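# Move apple from plate to cutting board and press it

## Task

Pick the apple up off the plate and put it down on the exposed wood of the cutting board, far from the knife and from all the board's edges, then push it steadily down against the board for several seconds with no easing off. It fails at once if the board or knife gets shifted, or if the apple is pressed so hard it is crushed. It also fails if anything is still in motion at the end, if the result only holds because the robot is holding it, or if whatever the robot is touching at the end drops by more than about a fingernail's thickness once released. Knocking anything off the table also fails.

## Robot and tools

Robot: one arm with a five-finger right hand. Occasionally an outside disturbance may nudge a loose object. A reference image of the hand is available through show_instructions.

Frames. The scene frame has its origin on the table surface under the arm base, +z up, +y to the left when facing along +x. Results report end_effector_position (m) and end_effector_quat_wxyz in this frame, plus velocities (m/s, rad/s). The base may be tilted, and the printed position can be off, more so at long reach. The hand point sits 0.05 m in front of the palm, where index pad meets thumb tip in a pinch. Its own axes: +z along the straightened fingers (fingertips 0.06-0.07 m beyond it), +y out of the palm, +x across the palm toward the index-to-little side. Across the palm the hand extends 0.08 m on the little-finger side, and 0.02 m (thumb turned in front) to 0.09 m on the thumb side. A wrist bracket on the little-finger side reaches 0.03 m past the point along +y and 0.11 m across; it can collide.

A row is 14 numbers, each in [-1, 1]: dx, dy, dz, rx, ry, rz, then little, ring, middle, index, thumb_bend, thumb_turn, force_limit, speed. The first six are an offset (not a pose) from the hand point's measured pose at the start of the action, expressed in the hand point's own axes; 1.0 equals 0.6 m or 180 degrees; rx, ry, rz form one rotation vector. Every row in an action is measured from that same start pose. Finger values: -1 straight/open, +1 fully curled. thumb_bend -1 straight, +1 bent; thumb_turn -1 beside the palm, +1 opposite the fingers. A pinch is roughly index +0.22, thumb_bend +0.75, thumb_turn +0.57. force_limit maps -1..+1 to about 0..10 N at the fingertip (0..15 N for the two thumb motors) and only stops closing motion. speed maps -1..+1 from nearly zero to full (full travel in 0.6 s). For a soft grip, close with speed -0.9 or lower, since fast fingers overshoot the limit.

Tools.
execute_actions(actions): a list of actions, each a table of up to 15 rows, one row per 1/30 s step; a short table repeats its last row to fill 15 steps. An empty list just returns state and images.
move(target, speed, stop_force, blocking): target is one 14-number row, offsets measured from the pose in the latest result showing one; the hand point travels in a straight line to it over 0.5-10 s (cut off at 10 s). speed is m/s, 0.002-0.5, default 0.25 (rotation up to twice that in rad/s). stop_force (N, 9-40, allowed after 0.2 s of scene time) ends the path when the wrist sensor feels that much added push against the motion for 2 steps; the hand backs up 2 steps and holds. Press can briefly exceed it (double or more when small) before settling. It is measured along the line to target in the start axes, so don't rely on it while rotating, and omit it when moving away from a contact. Without stop_force the arm is stiff: aiming even slightly past a firm contact can fault. Faster moves hit harder. blocking=false returns after 0.5 s while motion continues (not combinable with stop_force); then use wait or stop before other commands. The move: line reports the ending (done, contact, off_target, moving, held, fault) and limits (paced = pose clipped; held = check blocked steps, after which the arm may surge).
wait(seconds 0-10): run while holding the last command. stop(): brake a running move. zoom_image(camera, region [x0,y0,x1,y1], max 504x504) on cam_head_left (672x504), cam_head_right (672x504) or cam_wrist (504x504, fisheye). finished_scene(scene): end the current scene by its number; irreversible.

Motion limits. Each step the commanded pose is clipped to 100 mm and 16 degrees from the measured pose; position wins over orientation. Commands lag about 0.17 s. Big moves may not complete within one action; send the remainder next. "Hand target" shows the current goal. "pose unreachable" means the clearance check altered or blocked the command.

Gripping. With the thumb turned fully in front, the hand can wrap objects 0.035-0.08 m wide, lying across the palm on the wrist side of the hand point; turn the thumb before arriving. A motor moves only when its target changes by at least 0.01, then locks at target or at force_limit. hand_measured, hand_stopped_by (moving, target, force, stalled, fault) and hand_load_n follow the row's motor order. Loads near 0 mean a lost grip. Resend the same numbers to keep a grip; to squeeze harder raise force_limit and send a more-closed target.

Faults and cautions. Joint load limits: 136 N m for shoulder pan, shoulder lift and elbow, 25.4 N m for each wrist joint (held weight counts). Any 150 N external force or a joint load limit stops the arm for 10 s. Motors heat under load: warning at 70 °C, brakes at 85 °C. Wrist force/torque are in hand axes, noisy (offset up to ~4 N, sd up to 2.4 N, saturating near 50 N); pushing on a surface reads as force back into the arm. Avoid shoving the board or knife, crushing the apple, dropping it, and ending while still holding or pressing it so it shifts once released.

Each tool is called after "Call:" as a command line: name --argument value for each argument, lists and objects as JSON in quotes; but a table of rows of numbers goes row by row, as --pt "numbers of a row", without its own name.

Reference images:

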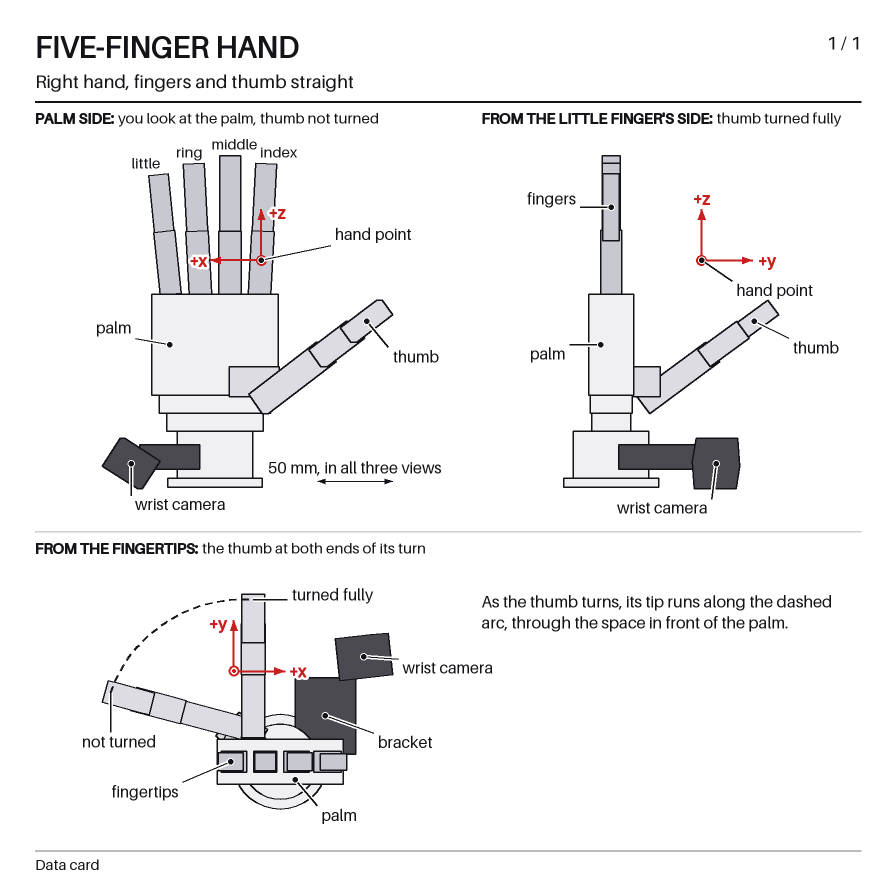

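## Session

Call:
execute_actions --actions '[]'

Scene clock: 0.00 s.
end_effector_position=(+0.4885, -0.0206, +0.1527) hand_measured=(-1.000, -1.000, -1.000, -1.000, -1.000, -1.000) hand_load_n=(+0.0, +0.0, +0.0, +0.0, +0.0, +0.0) hand_stopped_by=(target, target, target, target, target, target) hand_force_limit=0.00 hand_speed=-0.80 end_effector_quat_wxyz=(+0.380, +0.318, +0.779, -0.385) end_effector_velocity=(-0.000, -0.000, +0.000) end_effector_angular_velocity=(-0.000, +0.000, -0.001)
Joint positions: [ 0.084 -0.655  1.944 -0.213  2.461 -0.831]
Joint velocities: [-0.     0.     0.001 -0.     0.     0.001]
Joint torques (N m, as the arm reports them, + toward a larger angle): no reading
Wrist force (N, on the end effector, along its own x y z axes, offset not removed): no reading
Wrist torque (N m, same axes, about the end effector's origin, offset not removed): no reading
Hand target: +0.489, -0.021, +0.153; +0.380, +0.318, +0.779, -0.385

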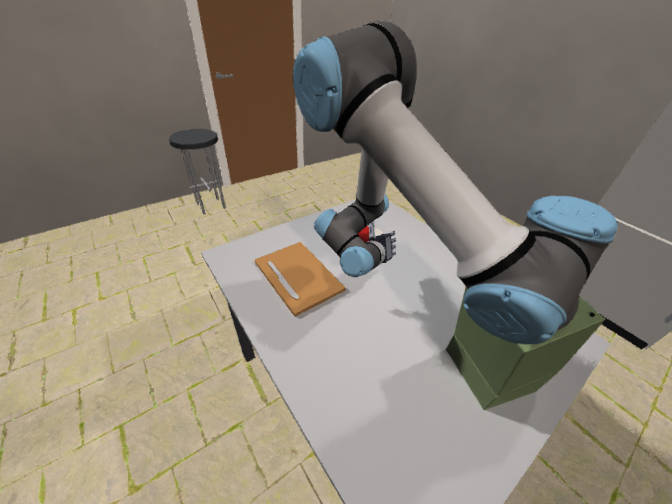

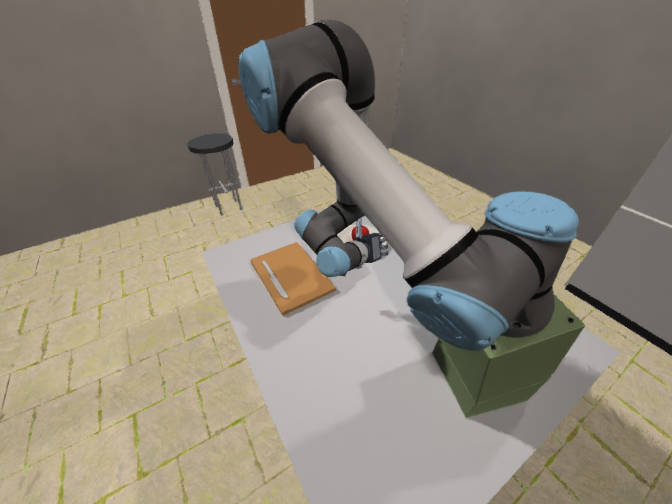

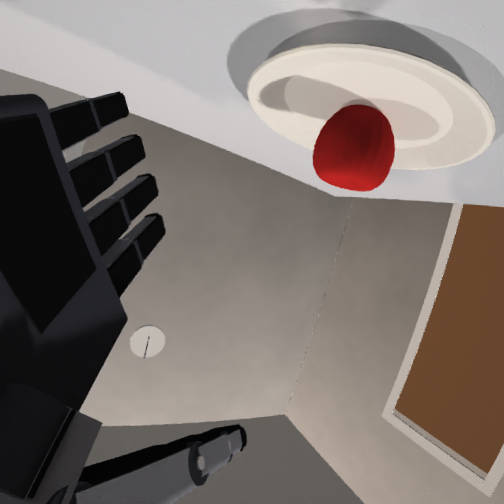

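Call:
move --target '[-0.14, -0.06, -0.07, 0, 0, -0.371, -1, -1, -1, -1, -1, 1, 0, 0.5]' --speed 0.3

Scene clock: 5.67 s.
end_effector_position=(+0.4883, -0.0203, +0.2531) hand_measured=(-1.000, -1.000, -1.000, -1.000, -1.000, +1.000) hand_load_n=(+0.0, +0.0, +0.0, +0.0, +0.0, +0.0) hand_stopped_by=(target, target, target, target, target, target) hand_force_limit=0.00 hand_speed=0.50 end_effector_quat_wxyz=(+0.106, -0.163, +0.825, -0.530) end_effector_velocity=(+0.001, -0.000, +0.002) end_effector_angular_velocity=(-0.004, +0.008, +0.007)
Joint positions: [-0.04  -1.029  1.963  0.02   2.395 -2.157]
Joint velocities: [-0.002 -0.006 -0.001  0.001 -0.002 -0.016]
Joint torques (N m, as the arm reports them, + toward a larger angle): [-16.54 -34.89 -24.45   3.04  -0.3   -1.27]
Wrist force (N, on the end effector, along its own x y z axes, offset not removed): [0.9 -0.7 1.2]
Wrist torque (N m, same axes, about the end effector's origin, offset not removed): [0.01 -0.06 -0.08]
Hand target: +0.488, -0.020, +0.253; +0.106, -0.164, +0.825, -0.530
Off the commanded pose: 0.000 m, 0 deg.
move: done

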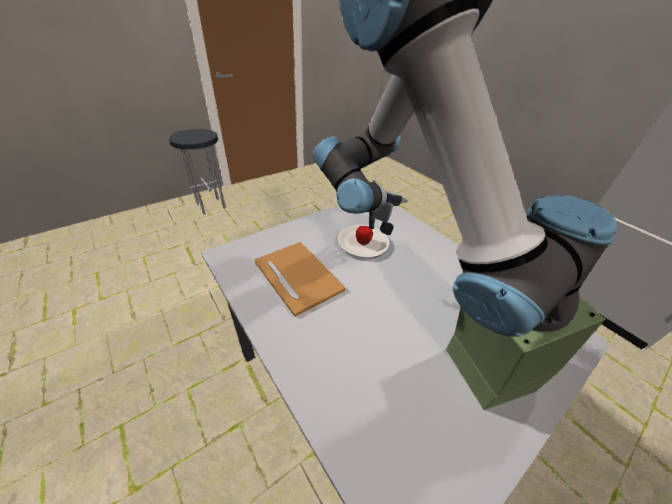

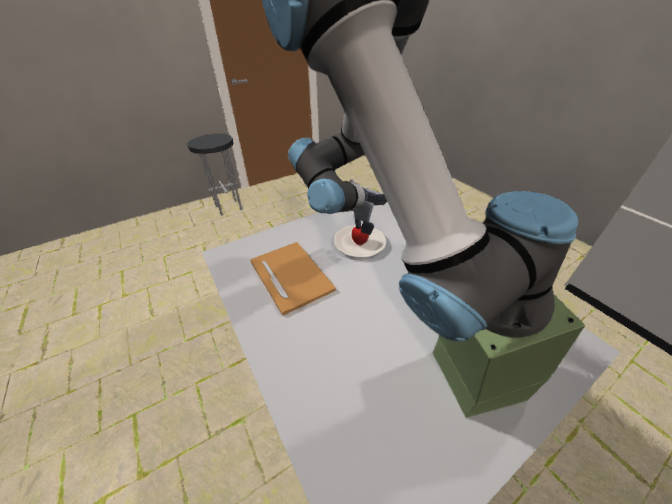

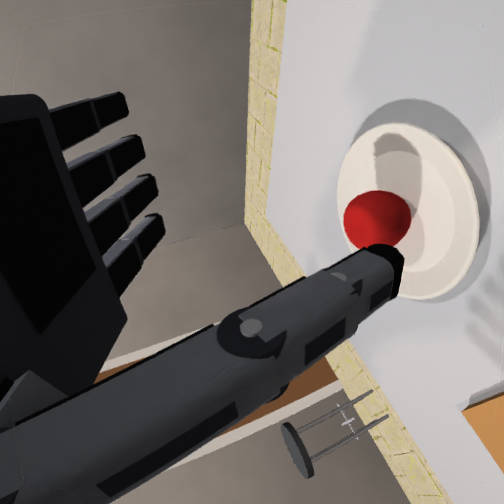

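Call:
move --target '[-0.147, -0.07, 0.153, 0, 0, 0, -1, -1, -1, -1, -1, 1, 0, 0.5]' --speed 0.3

Scene clock: 8.33 s.
end_effector_position=(+0.6081, -0.0800, +0.2535) hand_measured=(-1.000, -1.000, -1.000, -1.000, -1.000, +1.000) hand_load_n=(+0.0, +0.0, +0.0, +0.0, +0.0, +0.0) hand_stopped_by=(target, target, target, target, target, target) hand_force_limit=0.00 hand_speed=0.50 end_effector_quat_wxyz=(+0.106, -0.163, +0.825, -0.530) end_effector_velocity=(+0.003, -0.001, -0.000) end_effector_angular_velocity=(+0.000, -0.001, -0.002)
Joint positions: [-0.16  -0.874  1.643  0.09   2.321 -2.29 ]
Joint velocities: [-0.001  0.005 -0.01   0.005 -0.     0.001]
Joint torques (N m, as the arm reports them, + toward a larger angle): [-18.54 -30.69 -26.01   2.65  -0.24   0.06]
Wrist force (N, on the end effector, along its own x y z axes, offset not removed): [-1.3 0.6 3.5]
Wrist torque (N m, same axes, about the end effector's origin, offset not removed): [-0.07 0.22 -0.29]
Hand target: +0.608, -0.080, +0.253; +0.106, -0.163, +0.825, -0.530
Off the commanded pose: 0.000 m, 0 deg.
move: done

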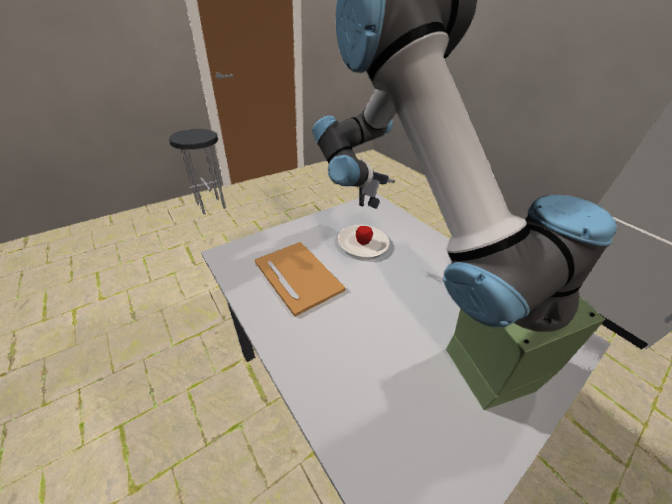

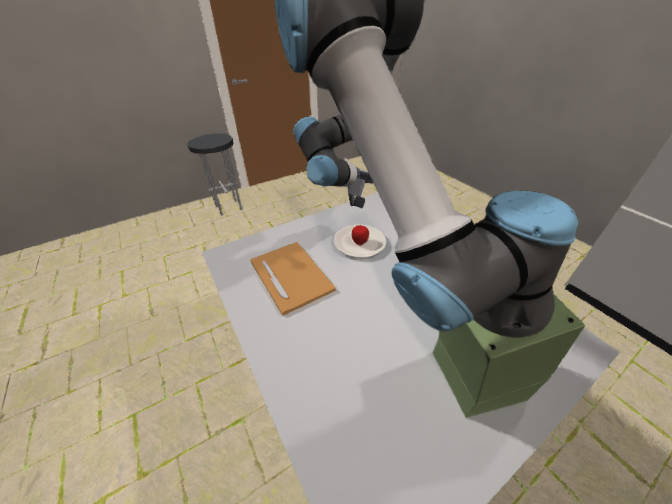

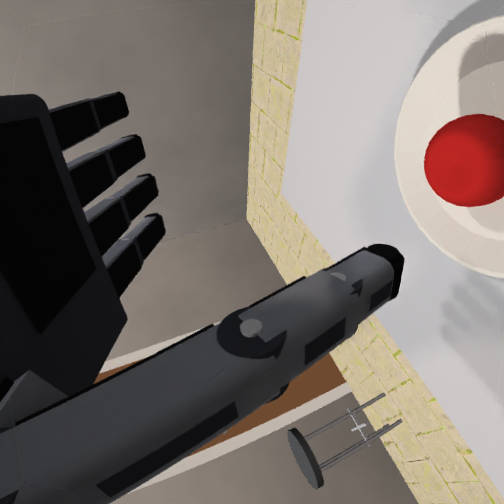

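Call:
move --target '[0, 0.1515, 0.069, 0, 0, 0, -1, -1, -1, -1, -1, 1, 0, 0.5]' --speed 0.3

Scene clock: 9.83 s.
end_effector_position=(+0.6082, -0.0799, +0.1540) hand_measured=(-1.000, -1.000, -1.000, -1.000, -1.000, +1.000) hand_load_n=(+0.0, +0.0, +0.0, +0.0, +0.0, +0.0) hand_stopped_by=(target, target, target, target, target, target) hand_force_limit=0.00 hand_speed=0.50 end_effector_quat_wxyz=(+0.106, -0.163, +0.825, -0.530) end_effector_velocity=(+0.000, -0.000, -0.002) end_effector_angular_velocity=(-0.002, +0.001, -0.001)
Joint positions: [-0.115 -0.677  1.599 -0.031  2.35  -2.243]
Joint velocities: [ 0.001  0.006 -0.004 -0.001  0.002 -0.   ]
Joint torques (N m, as the arm reports them, + toward a larger angle): [ -0.62 -34.38 -23.86  -0.21   2.67   1.34]
Wrist force (N, on the end effector, along its own x y z axes, offset not removed): [-1.3 0.4 2.3]
Wrist torque (N m, same axes, about the end effector's origin, offset not removed): [0.07 0.25 -0.15]
Hand target: +0.608, -0.080, +0.154; +0.106, -0.163, +0.825, -0.530
Off the commanded pose: 0.000 m, 0 deg.
move: done

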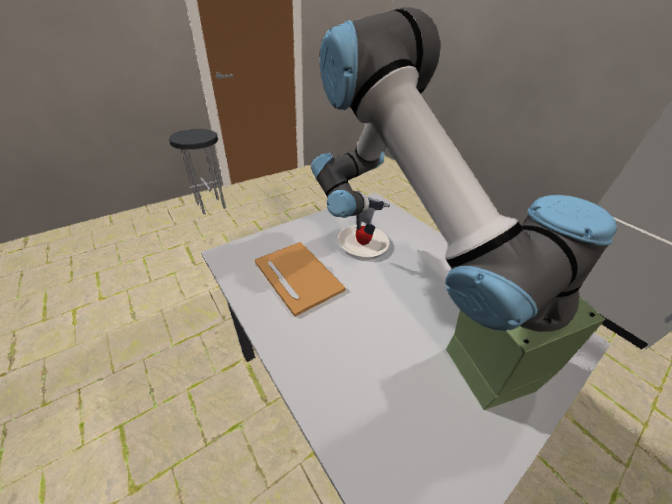

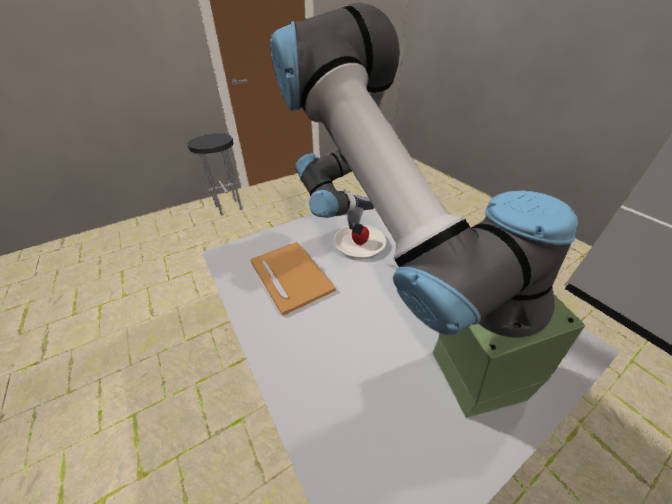

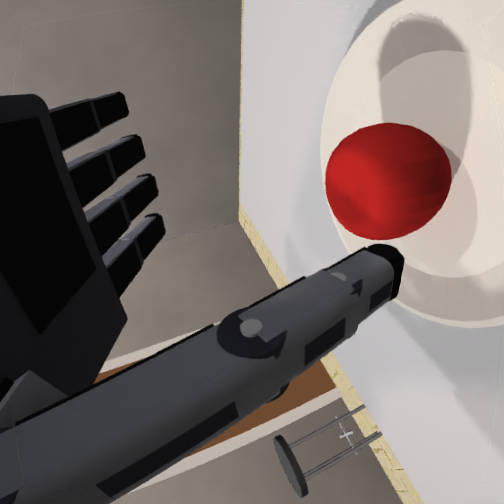

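Call:
move --target '[0.023, 0.076, 0.0345, 0, 0, 0, -1, -1, -1, -1, -1, 1, 0, 0.5]' --speed 0.15

Call:
zoom_image --camera "cam_head_left" --region '[240, 150, 440, 320]'

Scene clock: 15.23 s.
end_effector_position=(+0.5956, -0.0851, +0.1042) hand_measured=(-1.000, -1.000, -1.000, -1.000, -1.000, +1.000) hand_load_n=(+0.0, +0.0, +0.0, +0.0, +0.0, +0.0) hand_stopped_by=(target, target, target, target, target, target) hand_force_limit=0.00 hand_speed=0.50 end_effector_quat_wxyz=(+0.106, -0.163, +0.825, -0.530) end_effector_velocity=(+0.001, -0.000, -0.002) end_effector_angular_velocity=(-0.000, -0.001, +0.001)
Joint positions: [-0.106 -0.588  1.603 -0.116  2.356 -2.232]
Joint velocities: [ 0.001  0.005 -0.003 -0.004 -0.    -0.   ]
Joint torques (N m, as the arm reports them, + toward a larger angle): [ -0.57 -33.71 -21.94   0.11   2.4    1.27]
Wrist force (N, on the end effector, along its own x y z axes, offset not removed): [1.6 0.9 1.3]
Wrist torque (N m, same axes, about the end effector's origin, offset not removed): [0.25 -0.23 0.03]
Hand target: +0.596, -0.085, +0.104; +0.106, -0.163, +0.825, -0.530
Off the commanded pose: 0.000 m, 0 deg.
move: done

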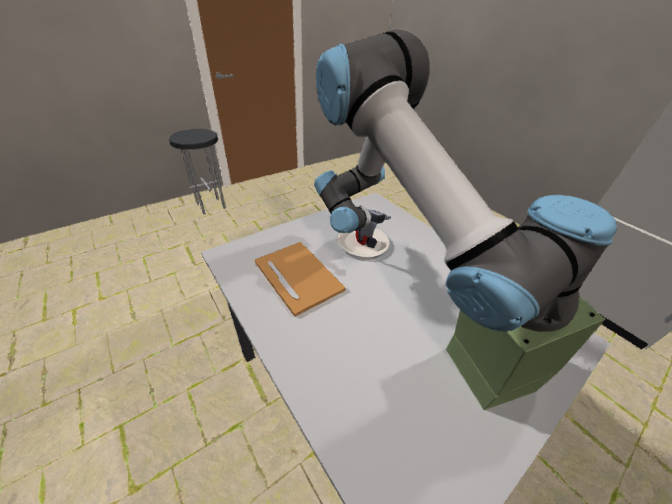

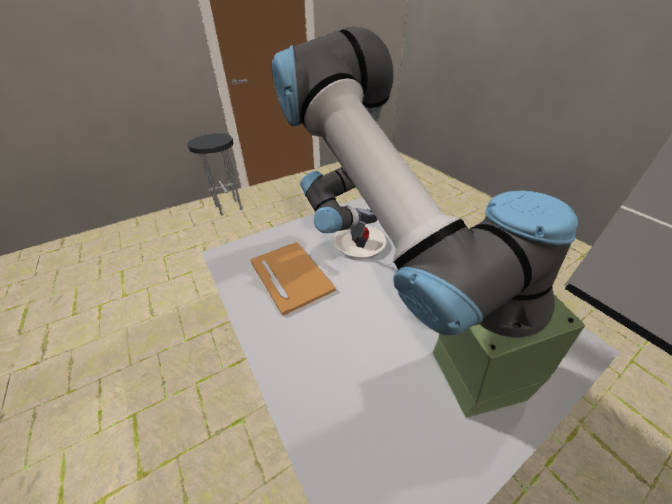

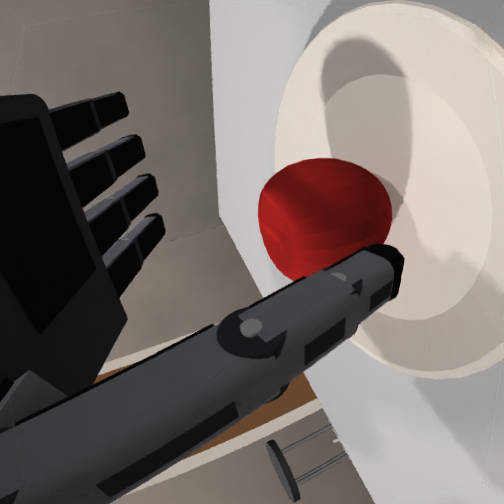

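Region (240, 150, 440, 320) of cam_head_left's 672x504 image, scaled by 2.520, with more detail than that image has; it fills the top 428 rows of this view, and the rest is white.

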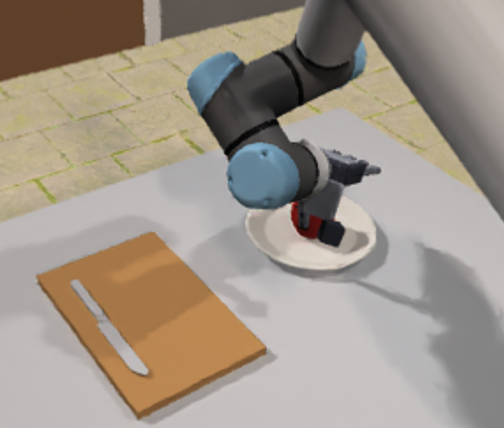

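Call:
move --target '[-0.008, 0.057, 0.024, 0, 0, 0, -0.6, -0.6, -0.6, -0.6, -1, 1, 0, 0.5]' --speed 0.08

Call:
zoom_image --camera "cam_head_left" --region '[300, 170, 420, 270]'

Call:
zoom_image --camera "cam_head_right" --region '[300, 170, 420, 270]'

Scene clock: 17.53 s.
end_effector_position=(+0.5997, -0.0823, +0.0676) hand_measured=(-0.600, -0.600, -0.600, -0.602, -1.000, +1.000) hand_load_n=(+0.0, +0.0, +0.0, +18.0, +0.0, +0.0) hand_stopped_by=(target, target, target, target, target, target) hand_force_limit=0.00 hand_speed=0.50 end_effector_quat_wxyz=(+0.106, -0.163, +0.825, -0.531) end_effector_velocity=(+0.001, +0.001, -0.003) end_effector_angular_velocity=(-0.000, +0.002, +0.002)
Joint positions: [-0.084 -0.503  1.543 -0.124  2.37  -2.208]
Joint velocities: [ 0.003  0.007 -0.006  0.001  0.001  0.   ]
Joint torques (N m, as the arm reports them, + toward a larger angle): [  5.01 -23.5  -17.25   4.74  -2.8    0.7 ]
Wrist force (N, on the end effector, along its own x y z axes, offset not removed): [0.7 -23.2 -3.2]
Wrist torque (N m, same axes, about the end effector's origin, offset not removed): [1.25 0.22 -0.10]
Hand target: +0.600, -0.082, +0.067; +0.106, -0.163, +0.825, -0.530
Off the commanded pose: 0.000 m, 0 deg.
move: done

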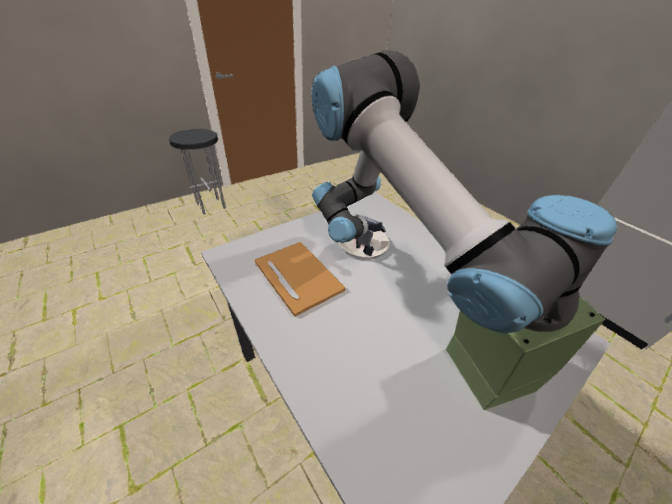

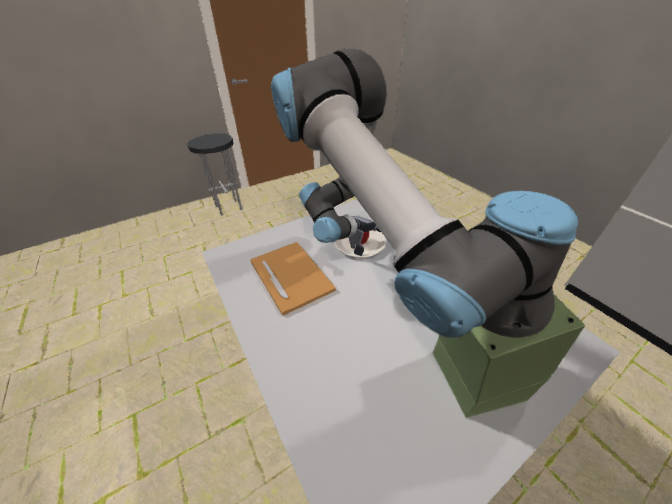

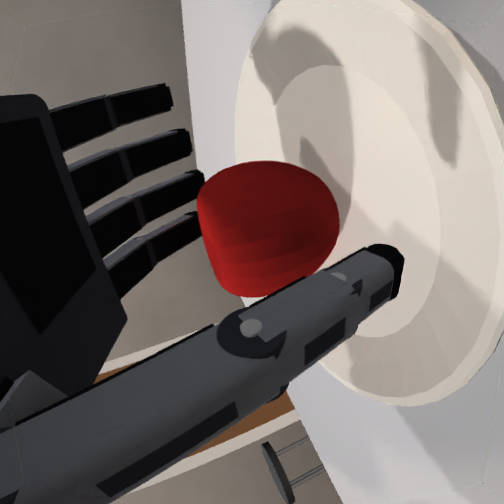

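Region (300, 170, 420, 270) of cam_head_left's 672x504 image, scaled by 4.200, with more detail than that image has.

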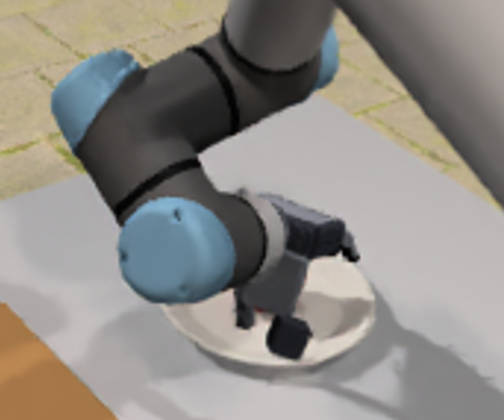

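Region (300, 170, 420, 270) of cam_head_right's 672x504 image, scaled by 4.200, with more detail than that image has.

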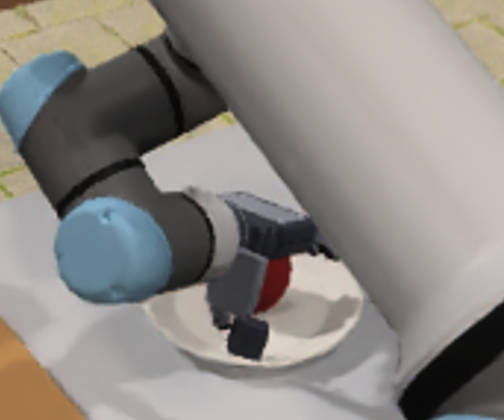

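Call:
move --target '[0, -0.015, -0.007, 0, 0, 0, -1, -1, -1, -1, -1, 1, 0, 0.5]' --speed 0.05

Scene clock: 18.67 s.
end_effector_position=(+0.5997, -0.0822, +0.0773) hand_measured=(-1.000, -1.000, -1.000, -1.000, -1.000, +1.000) hand_load_n=(+0.0, +0.0, +0.0, +0.0, +0.0, +0.0) hand_stopped_by=(target, target, target, target, target, target) hand_force_limit=0.00 hand_speed=0.50 end_effector_quat_wxyz=(+0.106, -0.163, +0.825, -0.531) end_effector_velocity=(+0.001, -0.000, +0.004) end_effector_angular_velocity=(-0.001, -0.003, -0.000)
Joint positions: [-0.088 -0.524  1.555 -0.118  2.367 -2.212]
Joint velocities: [-0.001 -0.007  0.003  0.001  0.001 -0.001]
Joint torques (N m, as the arm reports them, + toward a larger angle): [-17.95 -47.19   6.28   2.87  -0.3   -0.83]
Wrist force (N, on the end effector, along its own x y z axes, offset not removed): [-2.4 -0.7 1.8]
Wrist torque (N m, same axes, about the end effector's origin, offset not removed): [-0.08 0.42 -0.25]
Hand target: +0.600, -0.082, +0.078; +0.106, -0.163, +0.825, -0.531
Off the commanded pose: 0.000 m, 0 deg.
move: done

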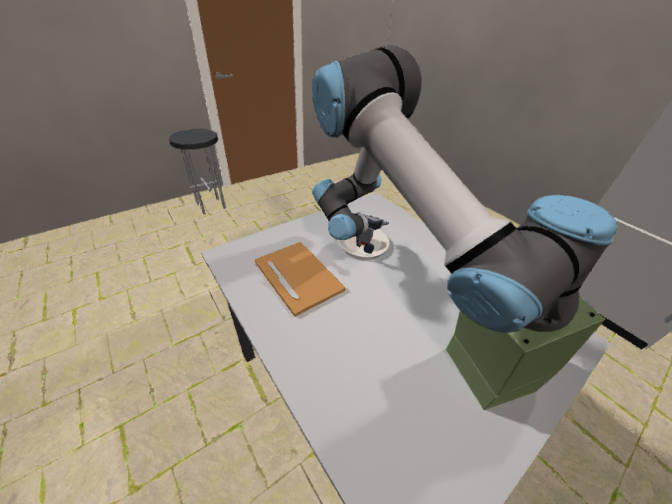

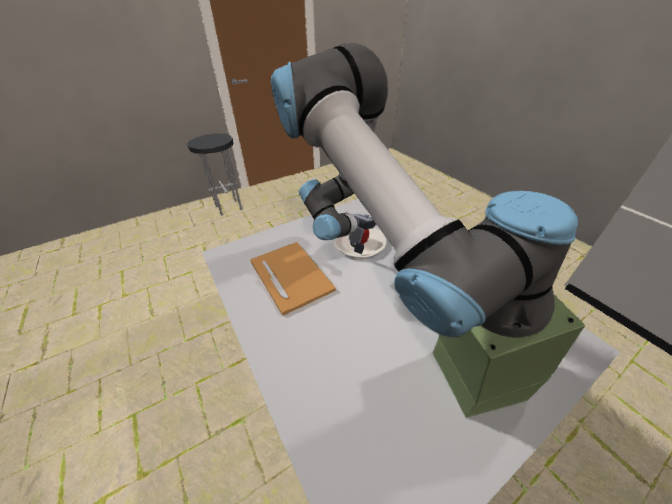

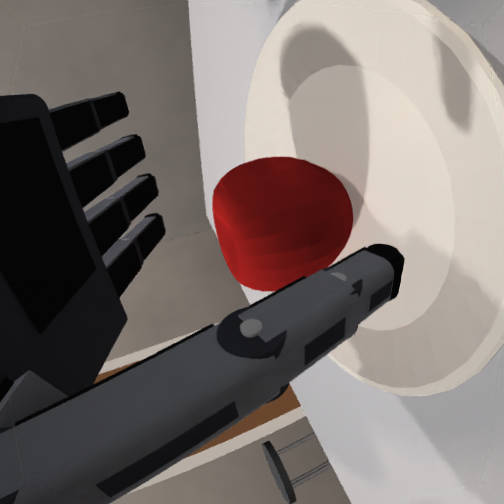

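Call:
move --target '[-0.025, -0.0173, 0.038, 0, 0, 0, -1, -1, -1, -1, -1, 1, 0, 0.5]' --speed 0.04

Call:
zoom_image --camera "cam_head_right" --region '[320, 190, 410, 265]'

Scene clock: 20.57 s.
end_effector_position=(+0.6228, -0.0995, +0.0773) hand_measured=(-1.000, -1.000, -1.000, -1.000, -1.000, +1.000) hand_load_n=(+0.0, +0.0, +0.0, +0.0, +0.0, +0.0) hand_stopped_by=(target, target, target, target, target, target) hand_force_limit=0.00 hand_speed=0.50 end_effector_quat_wxyz=(+0.106, -0.163, +0.825, -0.531) end_effector_velocity=(+0.001, -0.002, -0.000) end_effector_angular_velocity=(-0.002, +0.002, -0.002)
Joint positions: [-0.118 -0.5    1.49  -0.101  2.348 -2.246]
Joint velocities: [-0.003  0.003 -0.005  0.002  0.    -0.003]
Joint torques (N m, as the arm reports them, + toward a larger angle): [-20.21 -35.72 -24.19   2.56   0.    -0.95]
Wrist force (N, on the end effector, along its own x y z axes, offset not removed): [-0.2 -0.6 2.7]
Wrist torque (N m, same axes, about the end effector's origin, offset not removed): [-0.16 0.05 -0.21]
Hand target: +0.623, -0.100, +0.077; +0.106, -0.163, +0.825, -0.531
Off the commanded pose: 0.000 m, 0 deg.
move: done

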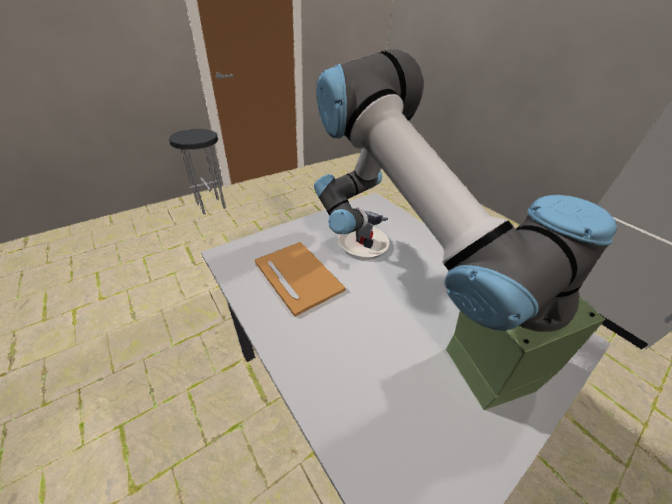

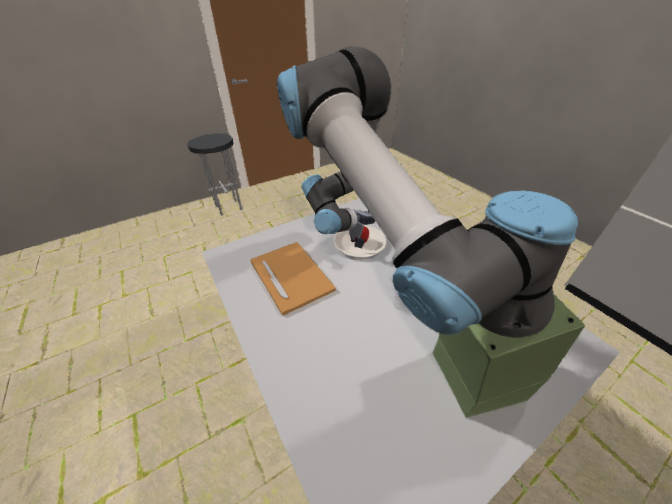

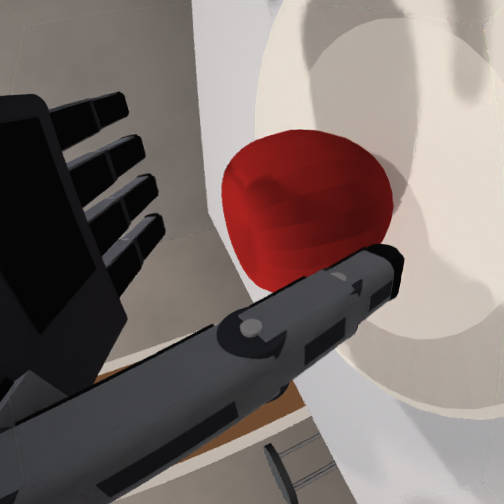

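Region (320, 190, 410, 265) of cam_head_right's 672x504 image, scaled by 5.600, with more detail than that image has.

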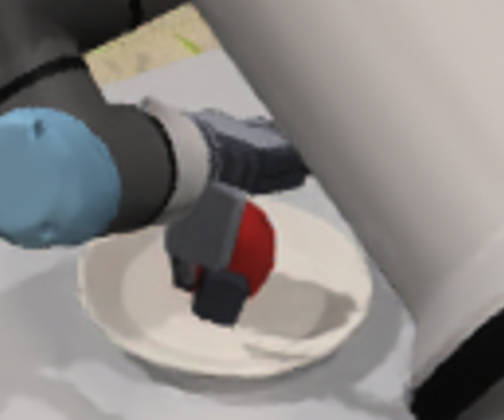

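Call:
move --target '[0, 0.038, 0.0173, 0, 0, 0, -1, -1, -1, -1, -1, 1, 0, 0.5]' --speed 0.03 --stop_force 9

Call:
zoom_image --camera "cam_head_right" --region '[320, 190, 410, 265]'

Scene clock: 22.63 s.
end_effector_position=(+0.6229, -0.0995, +0.0526) hand_measured=(-1.000, -1.000, -1.000, -1.000, -1.000, +1.000) hand_load_n=(+0.0, +0.0, +0.0, +0.0, +0.0, +0.0) hand_stopped_by=(target, target, target, target, target, target) hand_force_limit=0.00 hand_speed=0.50 end_effector_quat_wxyz=(+0.106, -0.163, +0.825, -0.531) end_effector_velocity=(+0.001, -0.000, -0.002) end_effector_angular_velocity=(-0.000, -0.001, -0.001)
Joint positions: [-0.108 -0.447  1.458 -0.114  2.355 -2.235]
Joint velocities: [ 0.001  0.005 -0.006  0.001  0.001  0.002]
Joint torques (N m, as the arm reports them, + toward a larger angle): [ -1.76 -39.17 -20.9   -0.09   2.58   1.13]
Wrist force (N, on the end effector, along its own x y z axes, offset not removed): [-1.7 -0.3 2.3]
Wrist torque (N m, same axes, about the end effector's origin, offset not removed): [-0.06 0.29 -0.29]
Hand target: +0.623, -0.100, +0.052; +0.106, -0.163, +0.825, -0.531
Off the commanded pose: 0.000 m, 0 deg.
move: done

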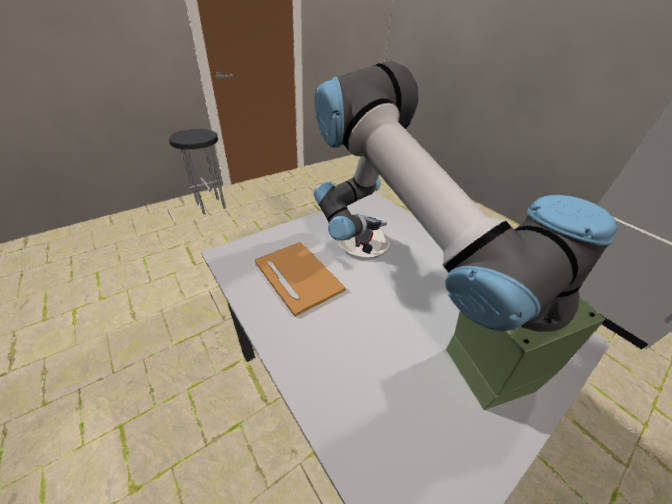

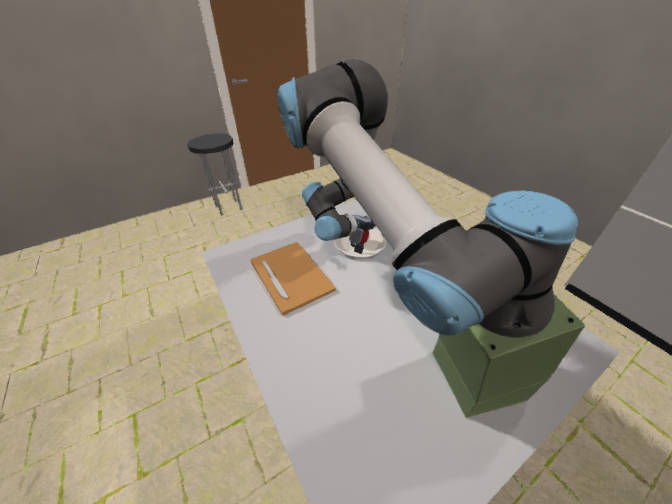

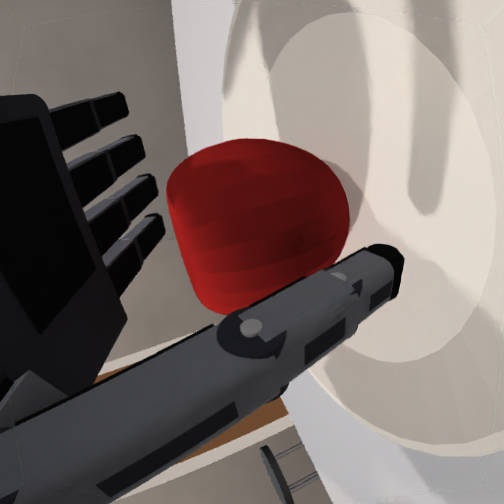

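Region (320, 190, 410, 265) of cam_head_right's 672x504 image, scaled by 5.600, with more detail than that image has.

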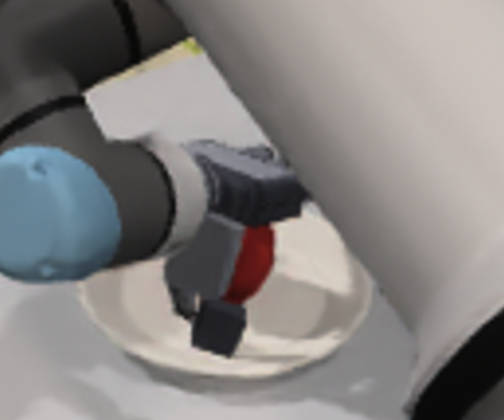

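Call:
execute_actions --actions '[[[0,0,0,0,0,0,1,1,1,1,0.6,1,0.2,-0.6]],[[0,0,0,0,0,0,1,1,1,1,0.6,1,0.2,-0.6]],[[0,0,0,0,0,0,1,1,1,1,0.6,1,0.2,-0.6]],[[0,0,0,0,0,0,1,1,1,1,0.6,1,0.2,-0.6]],[[0,0,0,0,0,0,1,1,1,1,0.6,1,0.2,-0.6]]]'

Call:
zoom_image --camera "cam_head_right" --region '[320, 190, 410, 265]'

Scene clock: 25.50 s.
end_effector_position=(+0.6229, -0.0995, +0.0526) hand_measured=(+0.598, -0.162, -0.360, -0.316, -0.542, +1.000) hand_load_n=(+0.0, +8.5, +0.0, +5.0, +12.5, +3.5) hand_stopped_by=(moving, force, force, force, force, target) hand_force_limit=0.20 hand_speed=-0.60 end_effector_quat_wxyz=(+0.106, -0.163, +0.825, -0.531) end_effector_velocity=(-0.001, +0.000, -0.000) end_effector_angular_velocity=(+0.001, +0.001, -0.000)
Joint positions: [-0.108 -0.447  1.457 -0.114  2.355 -2.235]
Joint velocities: [-0.     0.     0.001  0.    -0.     0.001]
Joint torques (N m, as the arm reports them, + toward a larger angle): [-12.91 -39.38   1.25   1.53  -1.36  -0.75]
Wrist force (N, on the end effector, along its own x y z axes, offset not removed): [0.9 -6.4 0.7]
Wrist torque (N m, same axes, about the end effector's origin, offset not removed): [0.10 -0.05 -0.22]
Hand target: +0.623, -0.100, +0.053; +0.106, -0.163, +0.825, -0.531
Off the commanded pose: 0.000 m, 0 deg.

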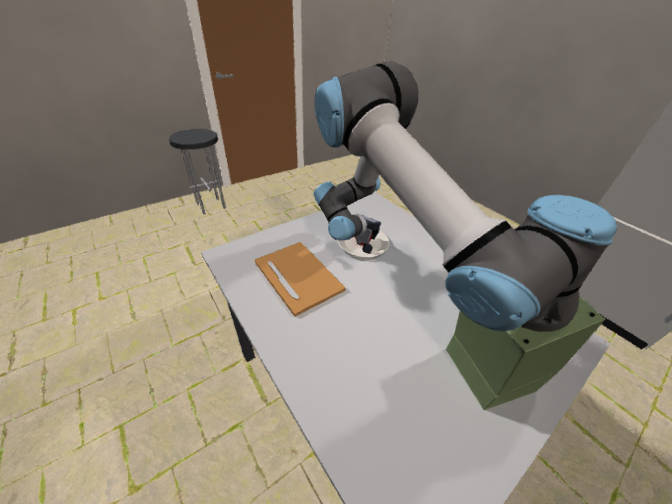

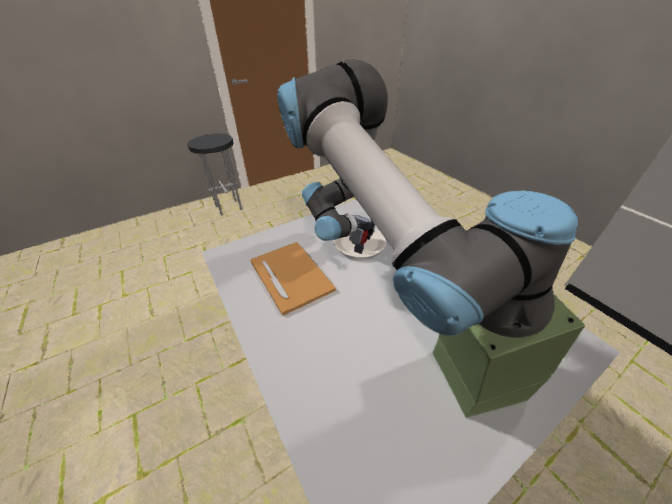

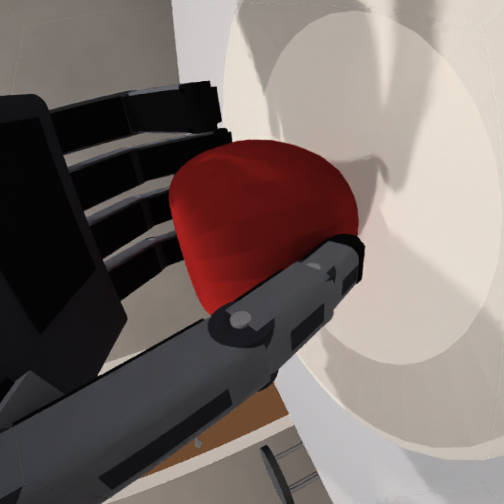

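Region (320, 190, 410, 265) of cam_head_right's 672x504 image, scaled by 5.600, with more detail than that image has.

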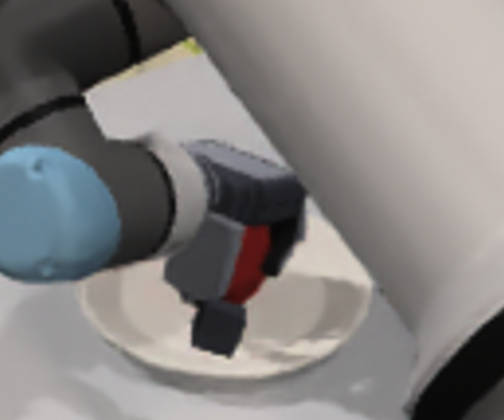

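Call:
execute_actions --actions '[[[0,0,0,0,0,0,-1,-1,-1,-1,-1,1,0.2,0.5]]]'

Call:
move --target '[0, -0.0103, 0.0227, -0.083, 0, 0, -1, -1, -1, -1, -1, 1, 0.2, 0.5]' --speed 0.06

Call:
zoom_image --camera "cam_head_right" --region '[320, 190, 410, 265]'

Scene clock: 27.20 s.
end_effector_position=(+0.6229, -0.0995, +0.0526) hand_measured=(+0.008, -1.000, -1.000, -1.000, -1.000, +1.000) hand_load_n=(+0.0, +0.0, +0.0, +0.0, +0.0, +0.0) hand_stopped_by=(moving, moving, target, target, target, target) hand_force_limit=0.20 hand_speed=0.50 end_effector_quat_wxyz=(+0.106, -0.163, +0.825, -0.531) end_effector_velocity=(+0.001, +0.000, -0.000) end_effector_angular_velocity=(+0.001, -0.001, +0.000)
Joint positions: [-0.108 -0.447  1.457 -0.114  2.355 -2.235]
Joint velocities: [ 0.     0.001 -0.001  0.    -0.001  0.001]
Joint torques (N m, as the arm reports them, + toward a larger angle): [-12.82 -41.05   0.11   1.73   1.95  -0.89]
Wrist force (N, on the end effector, along its own x y z axes, offset not removed): [-0.4 -0.2 2.0]
Wrist torque (N m, same axes, about the end effector's origin, offset not removed): [-0.08 0.18 -0.16]
Hand target: +0.623, -0.100, +0.053; +0.106, -0.163, +0.825, -0.531
Off the commanded pose: 0.000 m, 0 deg.

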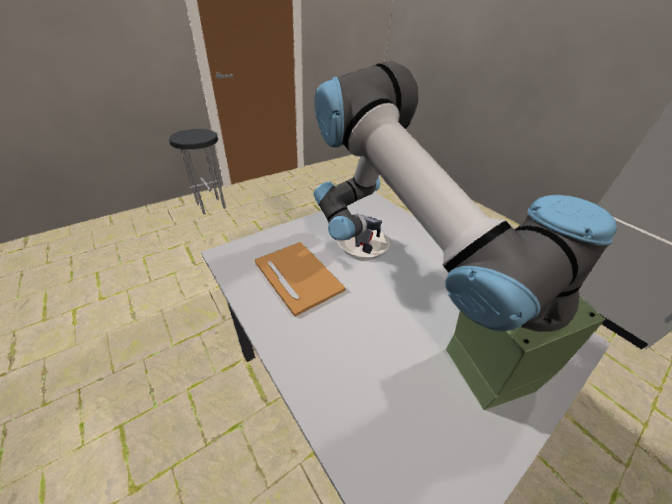

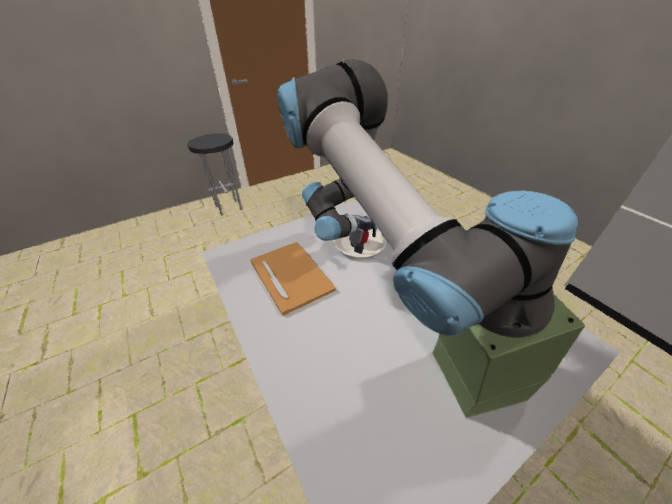

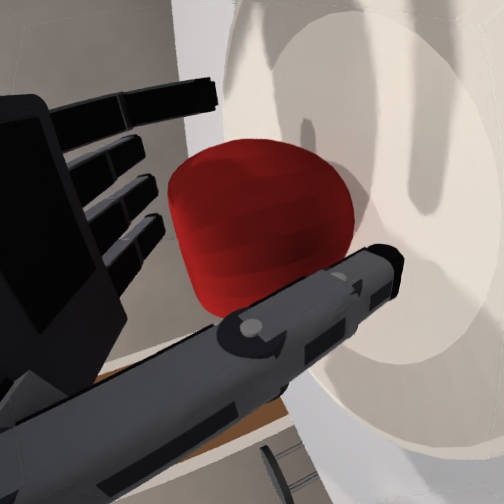

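Scene clock: 29.70 s.
end_effector_position=(+0.6286, -0.1132, +0.0527) hand_measured=(-1.000, -1.000, -1.000, -1.000, -1.000, +1.000) hand_load_n=(+0.0, +0.0, +0.0, +0.0, +0.0, +0.0) hand_stopped_by=(target, target, target, target, target, target) hand_force_limit=0.20 hand_speed=0.50 end_effector_quat_wxyz=(+0.084, -0.175, +0.887, -0.420) end_effector_velocity=(-0.000, -0.001, -0.000) end_effector_angular_velocity=(+0.013, +0.006, -0.001)
Joint positions: [-0.229 -0.469  1.403  0.087  2.081 -2.238]
Joint velocities: [-0.007  0.    -0.004  0.012 -0.014 -0.001]
Joint torques (N m, as the arm reports them, + toward a larger angle): [-22.45 -38.18 -24.43   2.9   -0.56  -1.  ]
Wrist force (N, on the end effector, along its own x y z axes, offset not removed): [-1.3 -1.0 1.7]
Wrist torque (N m, same axes, about the end effector's origin, offset not removed): [-0.17 0.26 -0.26]
Hand target: +0.629, -0.113, +0.053; +0.084, -0.175, +0.887, -0.419
Off the commanded pose: 0.000 m, 0 deg.
move: done

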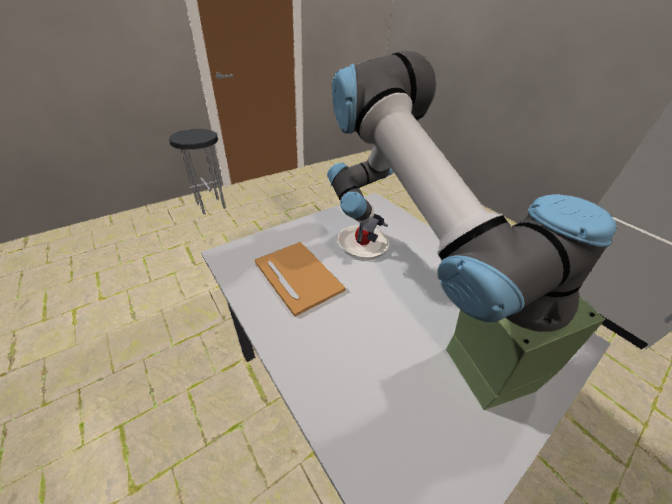

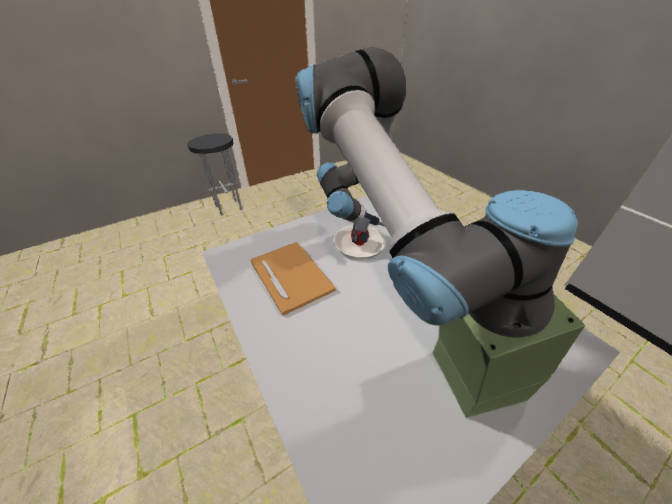

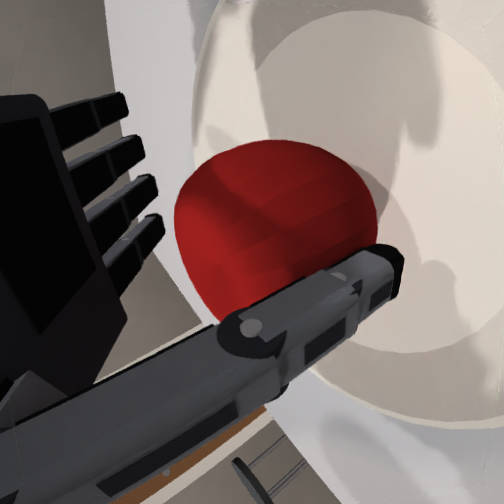

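Region (320, 190, 410, 265) of cam_head_right's 672x504 image, scaled by 5.600, with more detail than that image has.

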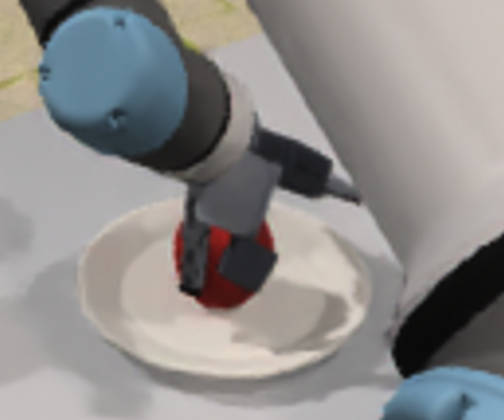

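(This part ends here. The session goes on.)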